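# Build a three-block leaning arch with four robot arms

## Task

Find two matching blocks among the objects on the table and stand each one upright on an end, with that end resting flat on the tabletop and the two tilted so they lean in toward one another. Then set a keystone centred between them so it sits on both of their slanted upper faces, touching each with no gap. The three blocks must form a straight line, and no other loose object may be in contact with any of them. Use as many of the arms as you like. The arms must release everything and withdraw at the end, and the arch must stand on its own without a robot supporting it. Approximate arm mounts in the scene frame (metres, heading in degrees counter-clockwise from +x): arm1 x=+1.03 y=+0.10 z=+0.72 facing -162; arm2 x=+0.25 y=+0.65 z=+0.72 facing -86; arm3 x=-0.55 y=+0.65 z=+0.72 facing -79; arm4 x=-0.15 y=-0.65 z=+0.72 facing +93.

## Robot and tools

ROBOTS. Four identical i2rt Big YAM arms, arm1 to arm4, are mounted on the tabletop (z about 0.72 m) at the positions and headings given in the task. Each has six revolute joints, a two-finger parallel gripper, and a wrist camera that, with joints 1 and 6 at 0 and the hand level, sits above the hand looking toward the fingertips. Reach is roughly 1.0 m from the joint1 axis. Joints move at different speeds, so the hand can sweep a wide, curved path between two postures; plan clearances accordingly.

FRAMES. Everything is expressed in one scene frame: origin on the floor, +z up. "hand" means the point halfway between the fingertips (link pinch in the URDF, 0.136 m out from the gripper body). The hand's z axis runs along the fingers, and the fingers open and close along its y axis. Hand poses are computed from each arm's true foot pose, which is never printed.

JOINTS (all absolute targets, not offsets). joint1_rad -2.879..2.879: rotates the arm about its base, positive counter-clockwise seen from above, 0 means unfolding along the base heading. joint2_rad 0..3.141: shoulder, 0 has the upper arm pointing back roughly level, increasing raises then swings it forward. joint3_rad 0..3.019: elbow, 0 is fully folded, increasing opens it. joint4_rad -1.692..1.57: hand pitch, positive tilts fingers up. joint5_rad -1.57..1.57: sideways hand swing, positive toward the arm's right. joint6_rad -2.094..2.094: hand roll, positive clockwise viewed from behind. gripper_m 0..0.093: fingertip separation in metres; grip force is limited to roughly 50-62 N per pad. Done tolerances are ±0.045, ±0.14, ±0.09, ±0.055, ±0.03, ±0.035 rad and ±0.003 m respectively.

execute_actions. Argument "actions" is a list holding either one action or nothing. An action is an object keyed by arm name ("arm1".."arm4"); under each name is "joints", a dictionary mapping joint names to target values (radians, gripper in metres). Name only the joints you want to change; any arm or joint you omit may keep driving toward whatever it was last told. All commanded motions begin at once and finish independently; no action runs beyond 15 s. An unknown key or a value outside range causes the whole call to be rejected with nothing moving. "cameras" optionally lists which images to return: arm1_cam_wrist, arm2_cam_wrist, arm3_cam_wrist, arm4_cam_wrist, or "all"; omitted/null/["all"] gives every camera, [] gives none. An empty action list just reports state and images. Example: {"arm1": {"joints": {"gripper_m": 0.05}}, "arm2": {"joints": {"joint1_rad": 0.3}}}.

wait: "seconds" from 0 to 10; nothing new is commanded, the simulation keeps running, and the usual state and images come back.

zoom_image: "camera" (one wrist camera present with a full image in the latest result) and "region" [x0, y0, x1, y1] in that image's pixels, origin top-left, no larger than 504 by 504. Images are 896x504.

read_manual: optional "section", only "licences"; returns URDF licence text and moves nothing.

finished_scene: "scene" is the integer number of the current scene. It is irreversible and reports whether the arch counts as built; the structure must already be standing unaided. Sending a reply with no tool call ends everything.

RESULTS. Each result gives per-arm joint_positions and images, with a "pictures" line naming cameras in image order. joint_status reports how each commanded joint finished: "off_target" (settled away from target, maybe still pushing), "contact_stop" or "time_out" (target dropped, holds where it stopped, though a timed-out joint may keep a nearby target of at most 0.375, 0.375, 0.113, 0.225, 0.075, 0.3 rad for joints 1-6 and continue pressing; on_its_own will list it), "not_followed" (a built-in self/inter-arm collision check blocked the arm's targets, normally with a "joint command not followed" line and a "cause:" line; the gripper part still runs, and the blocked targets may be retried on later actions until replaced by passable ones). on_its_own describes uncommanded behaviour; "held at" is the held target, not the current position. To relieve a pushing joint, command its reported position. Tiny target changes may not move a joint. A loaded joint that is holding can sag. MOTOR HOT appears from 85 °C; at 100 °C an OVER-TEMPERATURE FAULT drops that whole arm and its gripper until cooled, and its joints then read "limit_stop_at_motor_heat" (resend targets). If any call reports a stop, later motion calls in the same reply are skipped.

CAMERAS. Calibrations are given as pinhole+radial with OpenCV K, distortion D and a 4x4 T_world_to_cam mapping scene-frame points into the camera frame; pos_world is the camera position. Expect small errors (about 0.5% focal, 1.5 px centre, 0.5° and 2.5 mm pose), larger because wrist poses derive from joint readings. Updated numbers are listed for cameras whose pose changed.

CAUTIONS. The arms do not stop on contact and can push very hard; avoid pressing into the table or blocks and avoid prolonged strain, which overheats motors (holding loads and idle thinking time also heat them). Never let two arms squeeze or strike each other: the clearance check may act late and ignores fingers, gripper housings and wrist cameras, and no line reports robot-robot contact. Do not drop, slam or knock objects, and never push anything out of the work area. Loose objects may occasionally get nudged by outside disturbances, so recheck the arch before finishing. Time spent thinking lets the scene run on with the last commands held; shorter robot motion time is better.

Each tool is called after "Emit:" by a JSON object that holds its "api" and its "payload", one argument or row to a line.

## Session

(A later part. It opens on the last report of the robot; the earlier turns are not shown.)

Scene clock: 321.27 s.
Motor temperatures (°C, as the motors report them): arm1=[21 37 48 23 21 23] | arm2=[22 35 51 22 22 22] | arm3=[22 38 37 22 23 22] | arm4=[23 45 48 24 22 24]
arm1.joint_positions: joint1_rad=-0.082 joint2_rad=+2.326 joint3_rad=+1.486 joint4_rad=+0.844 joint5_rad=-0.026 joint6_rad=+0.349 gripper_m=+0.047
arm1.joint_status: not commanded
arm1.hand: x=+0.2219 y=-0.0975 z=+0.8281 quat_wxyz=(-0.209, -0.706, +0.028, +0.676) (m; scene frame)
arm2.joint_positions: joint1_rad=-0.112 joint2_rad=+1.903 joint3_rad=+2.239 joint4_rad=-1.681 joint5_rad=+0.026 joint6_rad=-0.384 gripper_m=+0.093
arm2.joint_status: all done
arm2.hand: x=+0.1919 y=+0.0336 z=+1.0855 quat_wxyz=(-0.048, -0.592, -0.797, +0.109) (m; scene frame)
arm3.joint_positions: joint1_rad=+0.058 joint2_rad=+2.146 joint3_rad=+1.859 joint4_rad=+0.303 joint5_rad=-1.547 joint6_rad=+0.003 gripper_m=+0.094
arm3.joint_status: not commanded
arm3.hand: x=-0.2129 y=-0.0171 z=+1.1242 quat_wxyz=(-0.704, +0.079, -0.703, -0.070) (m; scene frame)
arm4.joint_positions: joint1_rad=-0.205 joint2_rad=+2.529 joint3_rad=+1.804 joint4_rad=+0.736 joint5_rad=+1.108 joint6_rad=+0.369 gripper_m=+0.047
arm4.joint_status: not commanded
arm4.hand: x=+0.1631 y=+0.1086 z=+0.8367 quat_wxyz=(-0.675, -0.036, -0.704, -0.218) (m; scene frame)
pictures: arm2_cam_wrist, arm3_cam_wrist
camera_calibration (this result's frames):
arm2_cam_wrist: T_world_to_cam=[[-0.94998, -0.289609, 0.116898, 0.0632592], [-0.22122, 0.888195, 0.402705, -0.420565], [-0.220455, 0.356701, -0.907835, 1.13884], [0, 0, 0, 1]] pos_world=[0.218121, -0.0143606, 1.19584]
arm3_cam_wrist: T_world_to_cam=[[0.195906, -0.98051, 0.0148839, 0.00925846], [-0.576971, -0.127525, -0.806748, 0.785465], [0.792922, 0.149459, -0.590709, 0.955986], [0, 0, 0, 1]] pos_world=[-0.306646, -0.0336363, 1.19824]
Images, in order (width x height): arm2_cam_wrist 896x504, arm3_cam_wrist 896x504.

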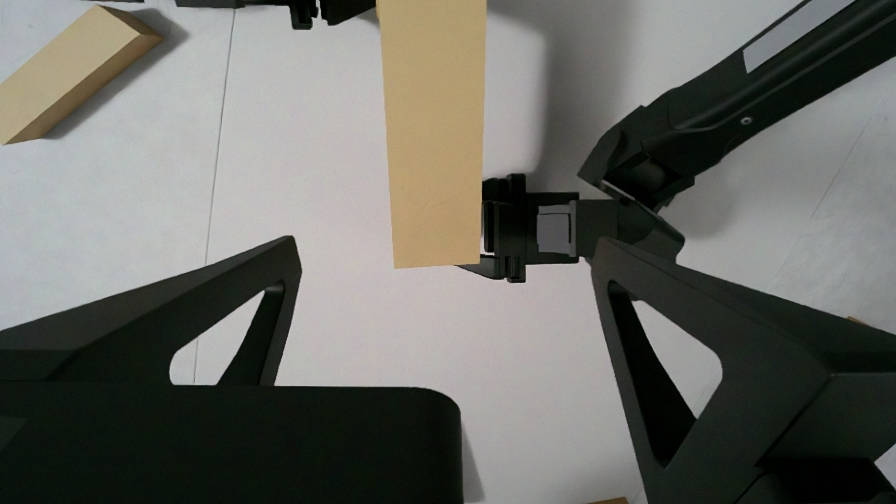

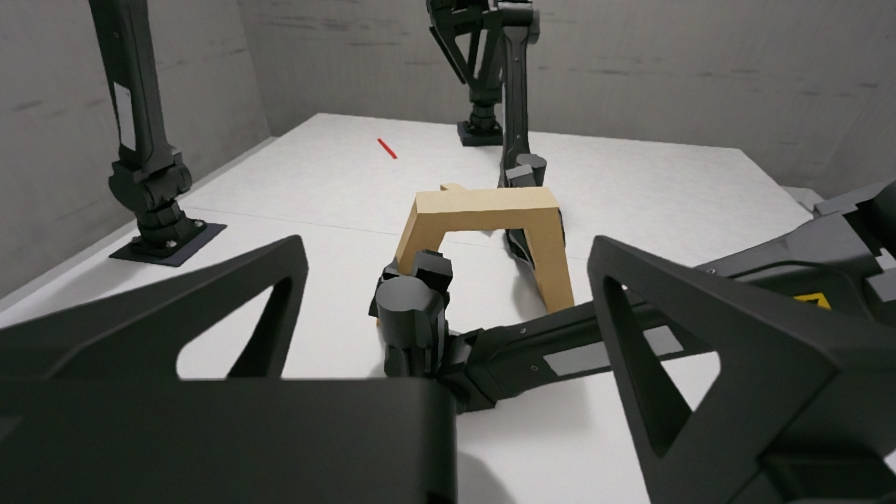

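Emit:
{"api": "execute_actions", "payload": {
  "actions": [
    {"arm1":{"joints":{"gripper_m":0.093,"joint3_rad":1.51}},"arm4":{"joints":{"gripper_m":0.093,"joint3_rad":1.82}},"arm2":{"joints":{"joint2_rad":1.6,"joint4_rad":-1.55}}}
  ]
}}

Scene clock: 327.20 s.
Motor temperatures (°C, as the motors report them): arm1=[21 37 48 23 21 23] | arm2=[22 35 49 22 22 22] | arm3=[22 38 38 22 23 22] | arm4=[23 46 48 24 22 24]
arm1.joint_positions: joint1_rad=-0.082 joint2_rad=+2.325 joint3_rad=+1.486 joint4_rad=+0.860 joint5_rad=-0.026 joint6_rad=+0.349 gripper_m=+0.093
arm1.joint_status: all done
arm1.hand: x=+0.2219 y=-0.0975 z=+0.8329 quat_wxyz=(-0.211, -0.699, +0.027, +0.682) (m; scene frame)
arm2.joint_positions: joint1_rad=-0.112 joint2_rad=+1.607 joint3_rad=+2.243 joint4_rad=-1.565 joint5_rad=+0.026 joint6_rad=-0.384 gripper_m=+0.093
arm2.joint_status: all done
arm2.hand: x=+0.1990 y=+0.1027 z=+1.2686 quat_wxyz=(-0.155, -0.567, -0.759, +0.281) (m; scene frame)
arm3.joint_positions: joint1_rad=+0.058 joint2_rad=+2.146 joint3_rad=+1.859 joint4_rad=+0.303 joint5_rad=-1.547 joint6_rad=+0.003 gripper_m=+0.094
arm3.joint_status: not commanded
arm3.hand: x=-0.2129 y=-0.0171 z=+1.1242 quat_wxyz=(-0.704, +0.079, -0.703, -0.070) (m; scene frame)
arm4.joint_positions: joint1_rad=-0.205 joint2_rad=+2.529 joint3_rad=+1.804 joint4_rad=+0.744 joint5_rad=+1.108 joint6_rad=+0.369 gripper_m=+0.093
arm4.joint_status: all done
arm4.hand: x=+0.1631 y=+0.1086 z=+0.8381 quat_wxyz=(-0.676, -0.039, -0.702, -0.221) (m; scene frame)
pictures: arm1_cam_wrist, arm2_cam_wrist, arm3_cam_wrist, arm4_cam_wrist
camera_calibration (this result's frames):
arm1_cam_wrist: T_world_to_cam=[[-0.251554, 0.907059, -0.337587, 0.428731], [0.624755, -0.114215, -0.772422, 0.493017], [-0.73919, -0.405216, -0.537958, 0.699173], [0, 0, 0, 1]] pos_world=[0.316656, -0.0492587, 0.901677]
arm2_cam_wrist: T_world_to_cam=[[-0.94238, -0.212766, 0.258166, -0.120001], [-0.2154, 0.976353, 0.0183862, -0.0766977], [-0.255973, -0.0382821, -0.965926, 1.40333], [0, 0, 0, 1]] pos_world=[0.229608, 0.103074, 1.3879]
arm3_cam_wrist: T_world_to_cam=[[0.195906, -0.98051, 0.0148839, 0.00925846], [-0.576971, -0.127525, -0.806748, 0.785465], [0.792922, 0.149459, -0.590709, 0.955986], [0, 0, 0, 1]] pos_world=[-0.306646, -0.0336363, 1.19824]
arm4_cam_wrist: T_world_to_cam=[[0.243236, -0.890302, -0.384965, 0.384106], [-0.645898, 0.147427, -0.749054, 0.718538], [0.723638, 0.430845, -0.539185, 0.409132], [0, 0, 0, 1]] pos_world=[0.07461, 0.059766, 0.906688]
Images, in order (width x height): arm1_cam_wrist 896x504, arm2_cam_wrist 896x504, arm3_cam_wrist 896x504, arm4_cam_wrist 896x504.

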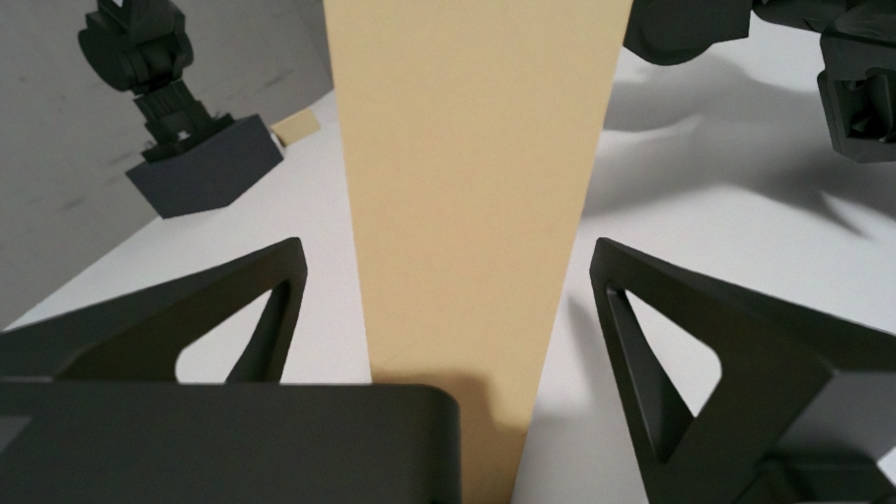

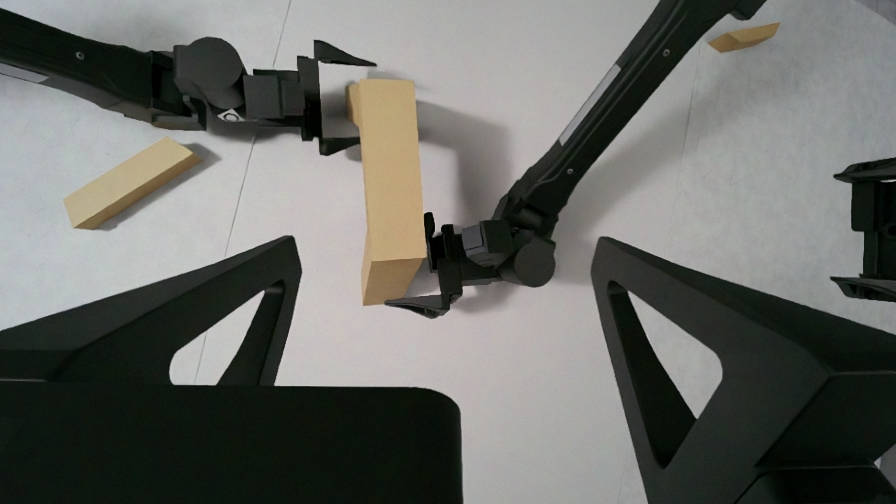

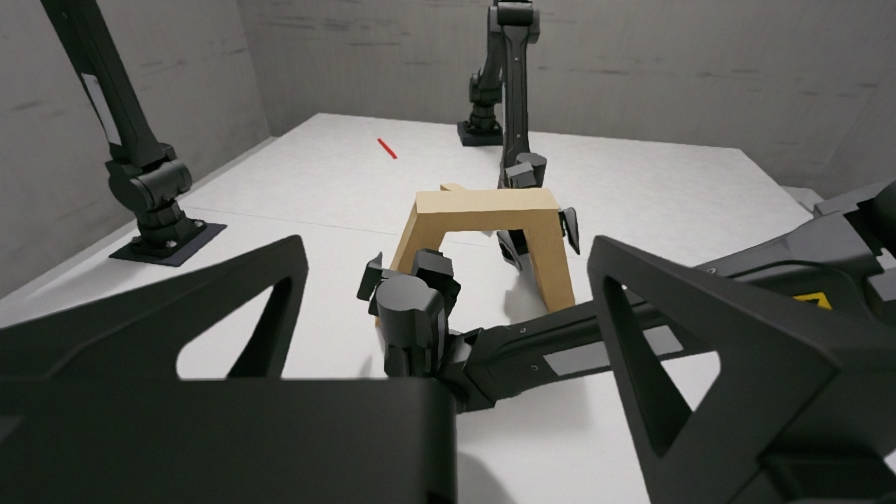

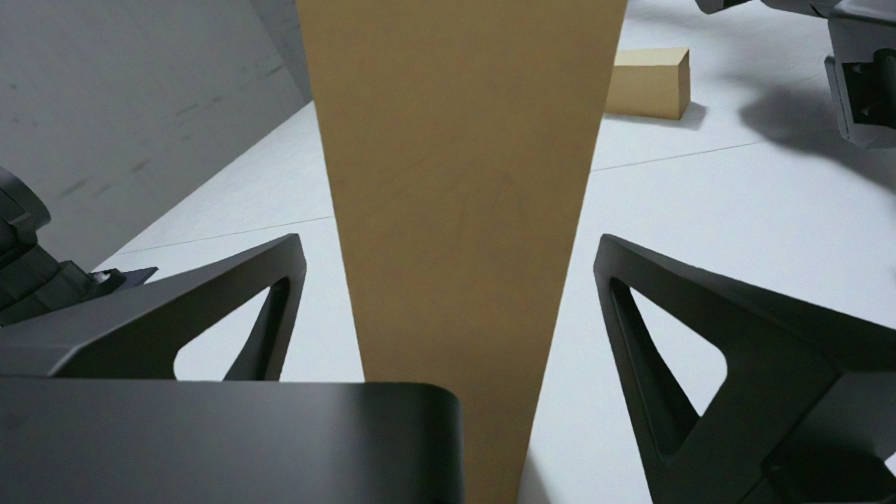

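Emit:
{"api": "execute_actions", "payload": {
  "actions": [
    {"arm1":{"joints":{"joint2_rad":2.25,"joint3_rad":1.37,"joint4_rad":0.91}},"arm4":{"joints":{"joint1_rad":-0.16,"joint5_rad":1.2}},"arm3":{"joints":{"joint1_rad":-0.1}}}
  ],
  "cameras": ["arm1_cam_wrist","arm4_cam_wrist","arm2_cam_wrist"]
}}

Scene clock: 335.87 s.
Motor temperatures (°C, as the motors report them): arm1=[21 37 46 23 21 23] | arm2=[22 34 47 22 22 22] | arm3=[22 38 38 22 23 22] | arm4=[23 46 47 24 22 24]
arm1.joint_positions: joint1_rad=-0.082 joint2_rad=+2.255 joint3_rad=+1.370 joint4_rad=+0.897 joint5_rad=-0.026 joint6_rad=+0.349 gripper_m=+0.093
arm1.joint_status: all done
arm1.hand: x=+0.2513 y=-0.0906 z=+0.8405 quat_wxyz=(-0.210, -0.703, +0.028, +0.679) (m; scene frame)
arm2.joint_positions: joint1_rad=-0.112 joint2_rad=+1.607 joint3_rad=+2.243 joint4_rad=-1.565 joint5_rad=+0.026 joint6_rad=-0.384 gripper_m=+0.093
arm2.joint_status: not commanded
arm2.hand: x=+0.1990 y=+0.1027 z=+1.2686 quat_wxyz=(-0.155, -0.567, -0.759, +0.281) (m; scene frame)
arm3.joint_positions: joint1_rad=-0.098 joint2_rad=+2.146 joint3_rad=+1.859 joint4_rad=+0.303 joint5_rad=-1.547 joint6_rad=+0.003 gripper_m=+0.094
arm3.joint_status: all done
arm3.hand: x=-0.3210 y=-0.0613 z=+1.1243 quat_wxyz=(-0.707, +0.024, -0.707, -0.015) (m; scene frame)
arm4.joint_positions: joint1_rad=-0.154 joint2_rad=+2.529 joint3_rad=+1.804 joint4_rad=+0.744 joint5_rad=+1.198 joint6_rad=+0.369 gripper_m=+0.093
arm4.joint_status: all done
arm4.hand: x=+0.1280 y=+0.1087 z=+0.8376 quat_wxyz=(-0.679, -0.053, -0.702, -0.208) (m; scene frame)
pictures: arm1_cam_wrist, arm2_cam_wrist, arm4_cam_wrist
camera_calibration (this result's frames):
arm1_cam_wrist: T_world_to_cam=[[-0.248467, 0.907797, -0.337888, 0.431953], [0.6316, -0.112637, -0.767068, 0.475258], [-0.734401, -0.404001, -0.545378, 0.732925], [0, 0, 0, 1]] pos_world=[0.345414, -0.0424913, 0.910228]
arm2_cam_wrist: T_world_to_cam=[[-0.94238, -0.212766, 0.258166, -0.120001], [-0.2154, 0.976353, 0.0183862, -0.0766977], [-0.255973, -0.0382821, -0.965926, 1.40333], [0, 0, 0, 1]] pos_world=[0.229608, 0.103074, 1.3879]
arm4_cam_wrist: T_world_to_cam=[[0.207981, -0.898885, -0.385682, 0.398606], [-0.64052, 0.172842, -0.748237, 0.691333], [0.739241, 0.402656, -0.539806, 0.435876], [0, 0, 0, 1]] pos_world=[0.0376928, 0.0633013, 0.906304]
Images, in order (width x height): arm1_cam_wrist 896x504, arm2_cam_wrist 896x504, arm4_cam_wrist 896x504.

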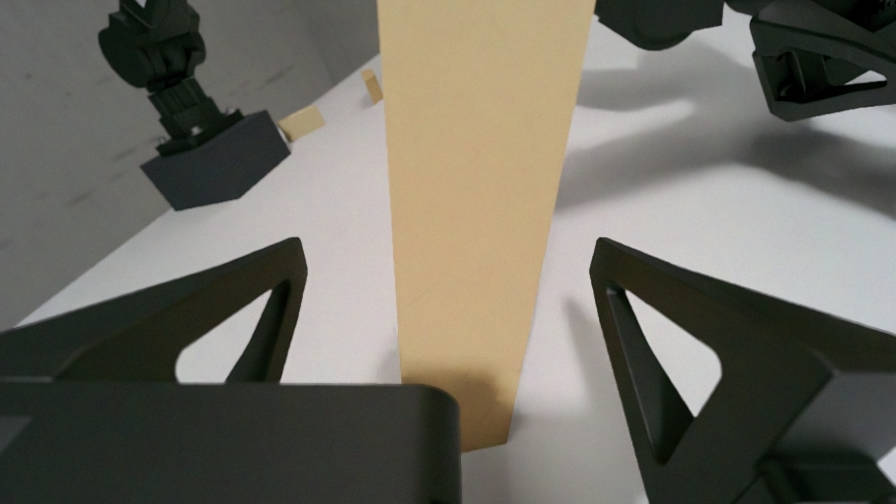

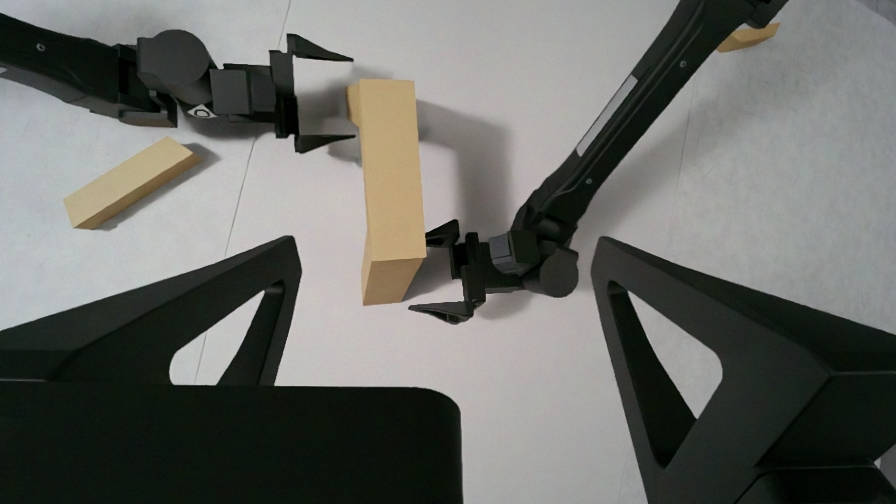

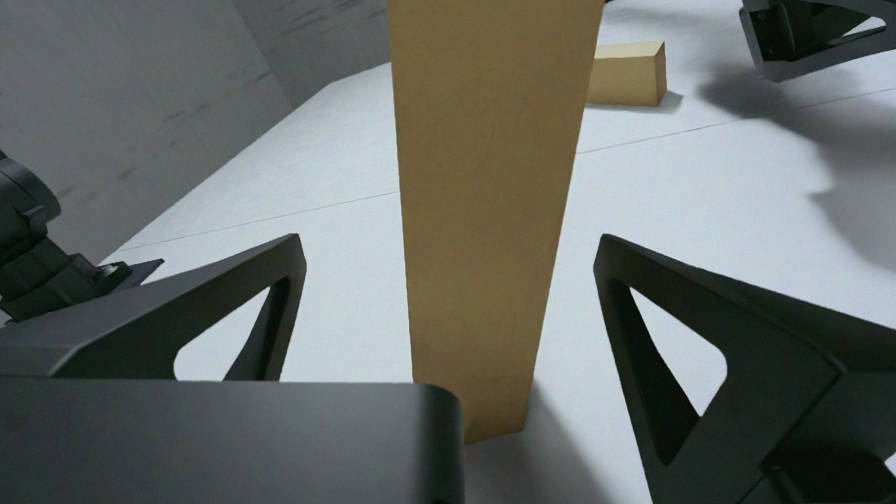

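Emit:
{"api": "execute_actions", "payload": {
  "actions": [
    {"arm1":{"joints":{"joint2_rad":2.15,"joint3_rad":1.2,"joint4_rad":0.98}},"arm4":{"joints":{"joint1_rad":-0.05,"joint5_rad":1.28}}}
  ],
  "cameras": []
}}

Emit:
{"api": "execute_actions", "payload": {
  "actions": [
    {"arm1":{"joints":{"joint2_rad":1.6,"joint3_rad":0.7,"joint4_rad":1.1,"joint6_rad":0}},"arm4":{"joints":{"joint2_rad":1.5,"joint3_rad":0.9}},"arm2":{"joints":{"joint2_rad":1.0,"joint3_rad":1.6}}}
  ],
  "cameras": ["arm1_cam_wrist","arm3_cam_wrist"]
}}

Emit:
{"api": "zoom_image", "payload": {
  "camera": "arm3_cam_wrist",
  "region": [300, 100, 560, 320]
}}

Scene clock: 344.83 s.
Motor temperatures (°C, as the motors report them): arm1=[21 37 44 23 21 23] | arm2=[22 33 45 22 22 22] | arm3=[22 38 39 22 23 22] | arm4=[23 46 46 24 22 24]
arm1.joint_positions: joint1_rad=-0.082 joint2_rad=+2.153 joint3_rad=+1.200 joint4_rad=+0.967 joint5_rad=-0.026 joint6_rad=+0.349 gripper_m=+0.093
arm1.joint_status: all done
arm1.hand: x=+0.2975 y=-0.0797 z=+0.8539 quat_wxyz=(-0.210, -0.702, +0.028, +0.680) (m; scene frame)
arm2.joint_positions: joint1_rad=-0.112 joint2_rad=+1.607 joint3_rad=+2.243 joint4_rad=-1.565 joint5_rad=+0.026 joint6_rad=-0.384 gripper_m=+0.093
arm2.joint_status: not commanded
arm2.hand: x=+0.1990 y=+0.1027 z=+1.2686 quat_wxyz=(-0.155, -0.567, -0.759, +0.281) (m; scene frame)
arm3.joint_positions: joint1_rad=-0.098 joint2_rad=+2.146 joint3_rad=+1.859 joint4_rad=+0.303 joint5_rad=-1.547 joint6_rad=+0.003 gripper_m=+0.094
arm3.joint_status: not commanded
arm3.hand: x=-0.3210 y=-0.0613 z=+1.1243 quat_wxyz=(-0.707, +0.024, -0.707, -0.015) (m; scene frame)
arm4.joint_positions: joint1_rad=-0.052 joint2_rad=+2.529 joint3_rad=+1.804 joint4_rad=+0.744 joint5_rad=+1.278 joint6_rad=+0.369 gripper_m=+0.093
arm4.joint_status: all done
arm4.hand: x=+0.0525 y=+0.1200 z=+0.8368 quat_wxyz=(-0.676, -0.045, -0.703, -0.215) (m; scene frame)
pictures: none
No camera images: the call's "cameras" was empty. Leave "cameras" out to get every camera's image.

Scene clock: 346.53 s.
Motor temperatures (°C, as the motors report them): arm1=[21 37 44 23 21 23] | arm2=[22 33 45 22 22 22] | arm3=[22 39 39 22 23 22] | arm4=[23 46 45 24 22 24]
arm1.joint_positions: joint1_rad=-0.082 joint2_rad=+1.587 joint3_rad=+0.699 joint4_rad=+1.094 joint5_rad=-0.026 joint6_rad=+0.010 gripper_m=+0.093
arm1.joint_status: all done
arm1.hand: x=+0.4694 y=-0.0404 z=+1.0141 quat_wxyz=(-0.100, -0.626, -0.084, +0.769) (m; scene frame)
arm2.joint_positions: joint1_rad=-0.112 joint2_rad=+1.006 joint3_rad=+1.597 joint4_rad=-1.558 joint5_rad=+0.026 joint6_rad=-0.384 gripper_m=+0.093
arm2.joint_status: all done
arm2.hand: x=+0.2187 y=+0.3259 z=+1.2271 quat_wxyz=(-0.146, -0.570, -0.764, +0.266) (m; scene frame)
arm3.joint_positions: joint1_rad=-0.098 joint2_rad=+2.146 joint3_rad=+1.859 joint4_rad=+0.303 joint5_rad=-1.547 joint6_rad=+0.003 gripper_m=+0.094
arm3.joint_status: not commanded
arm3.hand: x=-0.3210 y=-0.0613 z=+1.1243 quat_wxyz=(-0.707, +0.024, -0.707, -0.015) (m; scene frame)
arm4.joint_positions: joint1_rad=-0.052 joint2_rad=+1.504 joint3_rad=+0.912 joint4_rad=+0.755 joint5_rad=+1.280 joint6_rad=+0.369 gripper_m=+0.093
arm4.joint_status: all done
arm4.hand: x=+0.0376 y=-0.1531 z=+1.1190 quat_wxyz=(-0.674, -0.093, -0.683, -0.265) (m; scene frame)
pictures: arm1_cam_wrist, arm3_cam_wrist
camera_calibration (this result's frames):
arm1_cam_wrist: T_world_to_cam=[[-0.262523, 0.964926, -0.0000147149, 0.165458], [0.398726, 0.108466, -0.910633, 0.74016], [-0.878692, -0.239068, -0.413216, 0.948437], [0, 0, 0, 1]] pos_world=[0.581699, -0.0131953, 1.06593]
arm3_cam_wrist: T_world_to_cam=[[0.0415441, -0.999025, 0.0149126, -0.0636024], [-0.589737, -0.0365667, -0.806767, 0.718991], [0.806526, 0.0247219, -0.590681, 1.045], [0, 0, 0, 1]] pos_world=[-0.416162, -0.0630837, 1.19827]
Images, in order (width x height): arm1_cam_wrist 896x504, arm3_cam_wrist 896x504.

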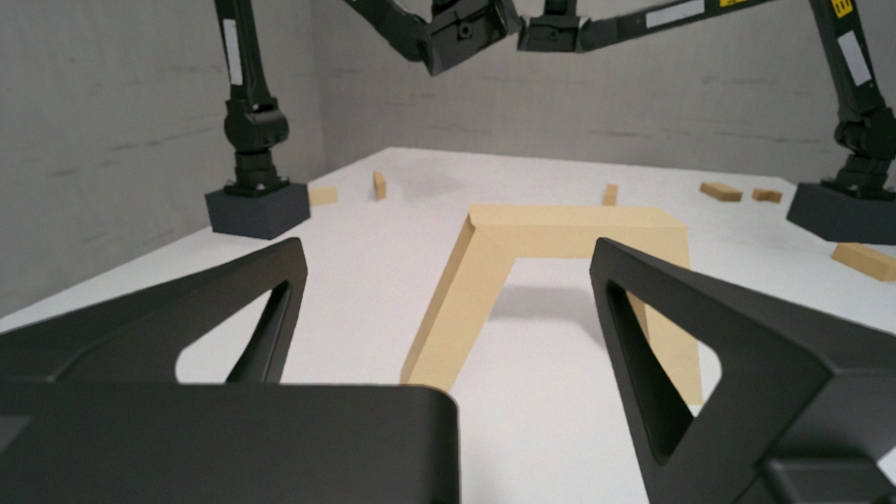

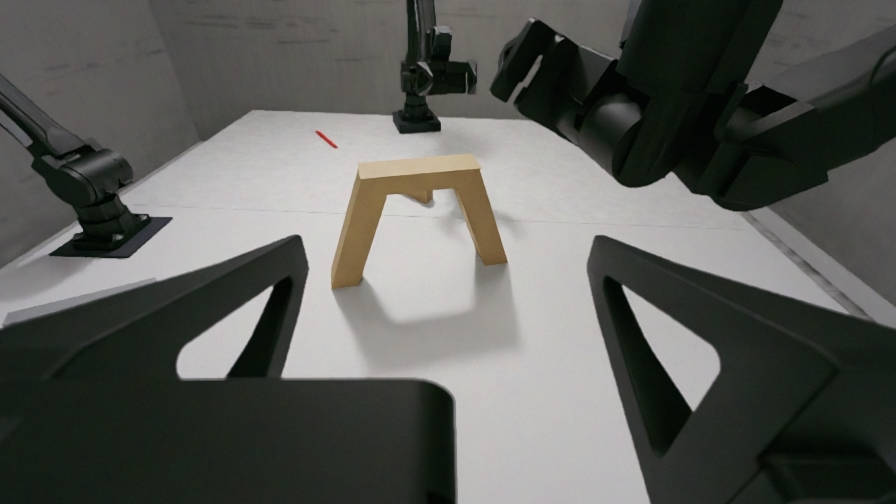

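Region (300, 100, 560, 320) of arm3_cam_wrist's 896x504 image, scaled by 1.938, with more detail than that image has; it fills the top 426 rows of this view, and the rest is white.

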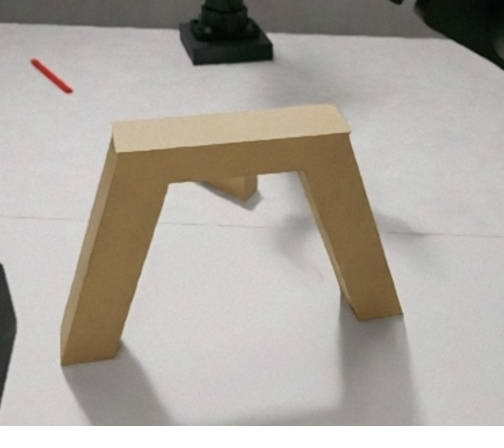

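Emit:
{"api": "finished_scene", "payload": {
  "scene": 2
}}

The scene is finished: the task was done.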